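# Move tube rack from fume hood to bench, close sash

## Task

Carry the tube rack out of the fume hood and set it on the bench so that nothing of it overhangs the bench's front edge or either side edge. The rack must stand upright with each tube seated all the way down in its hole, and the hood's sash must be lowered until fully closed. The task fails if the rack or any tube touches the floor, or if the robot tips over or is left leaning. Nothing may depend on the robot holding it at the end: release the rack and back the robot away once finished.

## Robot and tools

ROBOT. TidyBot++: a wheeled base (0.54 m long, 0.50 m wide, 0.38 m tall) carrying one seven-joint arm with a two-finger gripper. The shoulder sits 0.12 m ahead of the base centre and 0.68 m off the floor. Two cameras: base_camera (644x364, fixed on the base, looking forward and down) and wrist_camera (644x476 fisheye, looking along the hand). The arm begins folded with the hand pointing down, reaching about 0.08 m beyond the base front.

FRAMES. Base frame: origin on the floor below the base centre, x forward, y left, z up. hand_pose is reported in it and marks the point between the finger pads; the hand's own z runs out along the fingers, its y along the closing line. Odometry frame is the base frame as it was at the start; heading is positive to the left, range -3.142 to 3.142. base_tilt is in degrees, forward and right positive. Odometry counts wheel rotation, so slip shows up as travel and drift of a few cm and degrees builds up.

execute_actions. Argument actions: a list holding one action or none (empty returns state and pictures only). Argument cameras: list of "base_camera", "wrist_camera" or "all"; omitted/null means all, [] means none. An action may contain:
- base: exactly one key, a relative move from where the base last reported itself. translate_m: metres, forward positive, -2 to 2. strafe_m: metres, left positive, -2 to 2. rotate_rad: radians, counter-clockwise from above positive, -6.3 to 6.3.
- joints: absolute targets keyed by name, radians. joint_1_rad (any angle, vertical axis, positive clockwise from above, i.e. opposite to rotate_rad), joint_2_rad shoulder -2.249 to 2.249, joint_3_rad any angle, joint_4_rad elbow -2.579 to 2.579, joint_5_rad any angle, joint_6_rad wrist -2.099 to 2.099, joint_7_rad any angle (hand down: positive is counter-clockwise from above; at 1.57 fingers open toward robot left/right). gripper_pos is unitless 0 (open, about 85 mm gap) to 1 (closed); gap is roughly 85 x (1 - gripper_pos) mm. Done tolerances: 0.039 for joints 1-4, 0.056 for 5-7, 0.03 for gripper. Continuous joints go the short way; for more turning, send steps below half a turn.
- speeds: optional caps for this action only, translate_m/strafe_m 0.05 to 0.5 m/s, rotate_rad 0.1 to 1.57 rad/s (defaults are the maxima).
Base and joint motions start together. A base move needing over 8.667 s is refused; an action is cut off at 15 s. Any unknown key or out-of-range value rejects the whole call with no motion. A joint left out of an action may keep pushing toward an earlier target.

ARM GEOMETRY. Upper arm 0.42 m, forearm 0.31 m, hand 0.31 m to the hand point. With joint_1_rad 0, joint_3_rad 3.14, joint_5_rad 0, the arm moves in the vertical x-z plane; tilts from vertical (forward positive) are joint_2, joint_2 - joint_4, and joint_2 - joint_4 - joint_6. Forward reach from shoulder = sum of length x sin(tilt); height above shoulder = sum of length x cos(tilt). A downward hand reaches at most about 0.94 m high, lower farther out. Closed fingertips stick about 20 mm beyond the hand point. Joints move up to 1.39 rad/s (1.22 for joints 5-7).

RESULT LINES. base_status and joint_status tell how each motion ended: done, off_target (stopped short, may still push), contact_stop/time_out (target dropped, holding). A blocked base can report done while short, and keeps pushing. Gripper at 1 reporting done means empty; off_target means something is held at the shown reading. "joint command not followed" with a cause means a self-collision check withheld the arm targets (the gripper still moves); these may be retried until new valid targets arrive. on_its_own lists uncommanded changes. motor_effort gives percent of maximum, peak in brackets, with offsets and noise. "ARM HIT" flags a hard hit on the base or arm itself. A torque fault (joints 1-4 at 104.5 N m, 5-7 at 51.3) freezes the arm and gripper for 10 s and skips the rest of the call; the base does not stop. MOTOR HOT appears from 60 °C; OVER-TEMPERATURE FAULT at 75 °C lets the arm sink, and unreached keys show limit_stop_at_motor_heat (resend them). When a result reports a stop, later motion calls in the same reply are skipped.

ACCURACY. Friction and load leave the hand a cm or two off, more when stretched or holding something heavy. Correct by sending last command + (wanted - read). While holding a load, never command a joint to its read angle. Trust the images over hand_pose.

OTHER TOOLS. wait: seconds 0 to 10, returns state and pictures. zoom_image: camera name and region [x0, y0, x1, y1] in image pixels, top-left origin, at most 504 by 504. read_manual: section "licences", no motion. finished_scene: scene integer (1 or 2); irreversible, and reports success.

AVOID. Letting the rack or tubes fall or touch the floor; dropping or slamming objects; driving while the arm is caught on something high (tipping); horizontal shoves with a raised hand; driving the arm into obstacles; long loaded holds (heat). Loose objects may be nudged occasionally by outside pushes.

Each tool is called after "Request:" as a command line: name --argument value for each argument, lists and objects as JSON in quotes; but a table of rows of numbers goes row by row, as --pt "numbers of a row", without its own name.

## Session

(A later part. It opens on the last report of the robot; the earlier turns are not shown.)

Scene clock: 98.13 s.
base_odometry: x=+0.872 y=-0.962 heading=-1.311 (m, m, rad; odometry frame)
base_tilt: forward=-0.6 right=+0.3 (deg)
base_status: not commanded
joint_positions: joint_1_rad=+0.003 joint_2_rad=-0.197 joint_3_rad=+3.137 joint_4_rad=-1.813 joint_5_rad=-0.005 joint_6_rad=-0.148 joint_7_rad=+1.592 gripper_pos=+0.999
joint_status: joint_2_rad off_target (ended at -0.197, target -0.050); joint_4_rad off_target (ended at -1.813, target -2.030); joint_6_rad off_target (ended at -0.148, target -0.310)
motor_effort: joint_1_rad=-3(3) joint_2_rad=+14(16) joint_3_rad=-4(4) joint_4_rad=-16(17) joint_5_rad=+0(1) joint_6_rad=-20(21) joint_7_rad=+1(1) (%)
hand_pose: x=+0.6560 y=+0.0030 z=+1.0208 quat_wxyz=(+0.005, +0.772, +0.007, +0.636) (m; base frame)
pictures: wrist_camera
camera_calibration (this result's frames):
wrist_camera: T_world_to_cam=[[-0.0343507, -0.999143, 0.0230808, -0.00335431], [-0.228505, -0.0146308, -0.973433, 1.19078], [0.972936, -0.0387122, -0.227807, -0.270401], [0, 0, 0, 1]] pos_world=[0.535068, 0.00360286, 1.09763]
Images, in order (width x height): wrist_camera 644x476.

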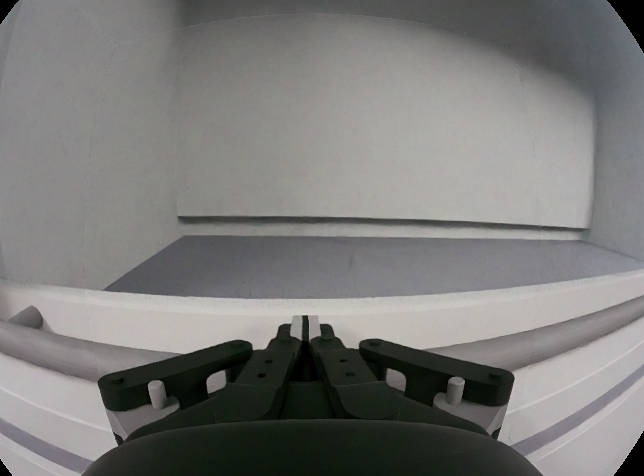

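Request:
execute_actions --actions '[{"joints":{"joint_2_rad":-0.02,"joint_4_rad":-2.07,"joint_6_rad":-0.40}}]' --cameras '[]'

Request:
execute_actions --actions '[{"joints":{"joint_2_rad":-0.2,"joint_4_rad":-1.72,"joint_6_rad":-0.15}}]' --cameras '[]'

Request:
execute_actions --actions '[{"base":{"translate_m":-0.5}}]' --cameras '["wrist_camera"]'

Scene clock: 99.17 s.
base_odometry: x=+0.872 y=-0.962 heading=-1.311 (m, m, rad; odometry frame)
base_tilt: forward=-0.6 right=+0.3 (deg)
base_status: not commanded
joint_positions: joint_1_rad=+0.003 joint_2_rad=-0.197 joint_3_rad=+3.137 joint_4_rad=-1.814 joint_5_rad=-0.005 joint_6_rad=-0.148 joint_7_rad=+1.592 gripper_pos=+0.999
joint_status: joint_2_rad off_target (ended at -0.197, target -0.020); joint_4_rad off_target (ended at -1.814, target -2.070); joint_6_rad off_target (ended at -0.148, target -0.400)
motor_effort: joint_1_rad=-3(5) joint_2_rad=+16(15) joint_3_rad=-4(4) joint_4_rad=-24(24) joint_5_rad=-1(0) joint_6_rad=-25(25) joint_7_rad=+1(1) (%)
hand_pose: x=+0.6560 y=+0.0030 z=+1.0204 quat_wxyz=(+0.005, +0.772, +0.007, +0.636) (m; base frame)
pictures: none
No camera images: the call's "cameras" was empty. Leave "cameras" out to get every camera's image.

Scene clock: 100.73 s.
base_odometry: x=+0.872 y=-0.962 heading=-1.311 (m, m, rad; odometry frame)
base_tilt: forward=-0.5 right=+0.3 (deg)
base_status: not commanded
joint_positions: joint_1_rad=+0.002 joint_2_rad=-0.187 joint_3_rad=+3.136 joint_4_rad=-1.734 joint_5_rad=-0.005 joint_6_rad=-0.159 joint_7_rad=+1.592 gripper_pos=+0.999
joint_status: all done
motor_effort: joint_1_rad=+1(3) joint_2_rad=-15(16) joint_3_rad=+1(4) joint_4_rad=+24(25) joint_5_rad=+0(1) joint_6_rad=+8(26) joint_7_rad=+1(1) (%)
hand_pose: x=+0.6633 y=+0.0034 z=+1.0609 quat_wxyz=(+0.004, +0.753, +0.008, +0.658) (m; base frame)
pictures: none
No camera images: the call's "cameras" was empty. Leave "cameras" out to get every camera's image.

Scene clock: 103.23 s.
base_odometry: x=+0.745 y=-0.478 heading=-1.312 (m, m, rad; odometry frame)
base_tilt: forward=-0.5 right=+0.3 (deg)
base_status: done
joint_positions: joint_1_rad=+0.002 joint_2_rad=-0.201 joint_3_rad=+3.136 joint_4_rad=-1.731 joint_5_rad=-0.005 joint_6_rad=-0.159 joint_7_rad=+1.592 gripper_pos=+0.999
joint_status: not commanded
motor_effort: joint_1_rad=+0(2) joint_2_rad=-14(19) joint_3_rad=+1(3) joint_4_rad=+23(25) joint_5_rad=+0(0) joint_6_rad=+9(9) joint_7_rad=+1(1) (%)
hand_pose: x=+0.6582 y=+0.0034 z=+1.0702 quat_wxyz=(+0.005, +0.748, +0.008, +0.664) (m; base frame)
pictures: wrist_camera
camera_calibration (this result's frames):
wrist_camera: T_world_to_cam=[[-0.0352041, -0.999172, 0.0203922, -0.000551759], [-0.155784, -0.0146689, -0.987682, 1.20678], [0.987164, -0.0379472, -0.155138, -0.348334], [0, 0, 0, 1]] pos_world=[0.531839, 0.00393249, 1.13788]
Images, in order (width x height): wrist_camera 644x476.

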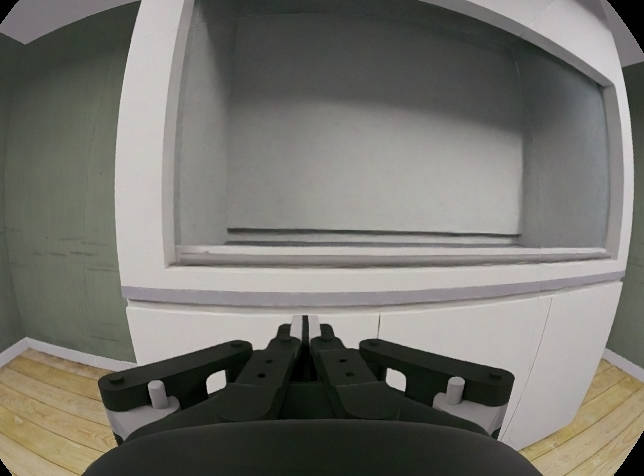

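Request:
execute_actions --actions '[{"joints":{"joint_1_rad":-1.8}}]' --cameras '["wrist_camera"]'

Scene clock: 106.30 s.
base_odometry: x=+0.745 y=-0.478 heading=-1.312 (m, m, rad; odometry frame)
base_tilt: forward=-0.6 right=+0.3 (deg)
base_status: not commanded
joint_positions: joint_1_rad=-1.785 joint_2_rad=-0.201 joint_3_rad=+3.136 joint_4_rad=-1.731 joint_5_rad=-0.005 joint_6_rad=-0.159 joint_7_rad=+1.592 gripper_pos=+0.999
joint_status: all done
motor_effort: joint_1_rad=+1(2) joint_2_rad=-14(15) joint_3_rad=+1(3) joint_4_rad=+24(24) joint_5_rad=+0(0) joint_6_rad=+8(8) joint_7_rad=+1(1) (%)
hand_pose: x=-0.0002 y=+0.5258 z=+1.0702 quat_wxyz=(-0.515, +0.463, +0.587, +0.420) (m; base frame)
pictures: wrist_camera
camera_calibration (this result's frames):
wrist_camera: T_world_to_cam=[[0.983372, 0.180456, 0.0203926, -0.121763], [0.047822, -0.148986, -0.987682, 1.18255], [-0.175195, 0.972234, -0.155138, -0.210013], [0, 0, 0, 1]] pos_world=[0.026393, 0.402337, 1.13788]
Images, in order (width x height): wrist_camera 644x476.

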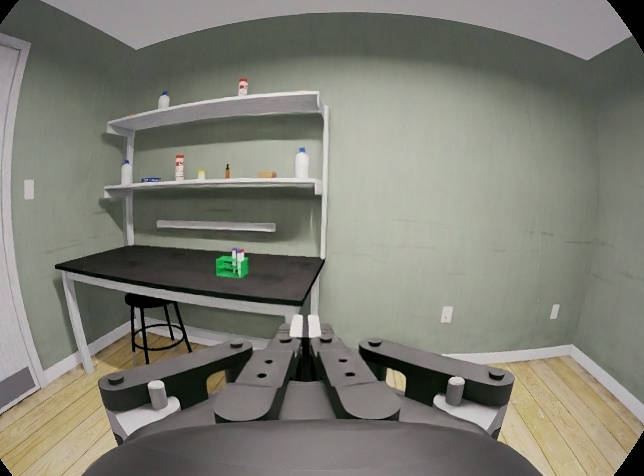

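Request:
finished_scene --scene 1

The scene is finished: the task was done.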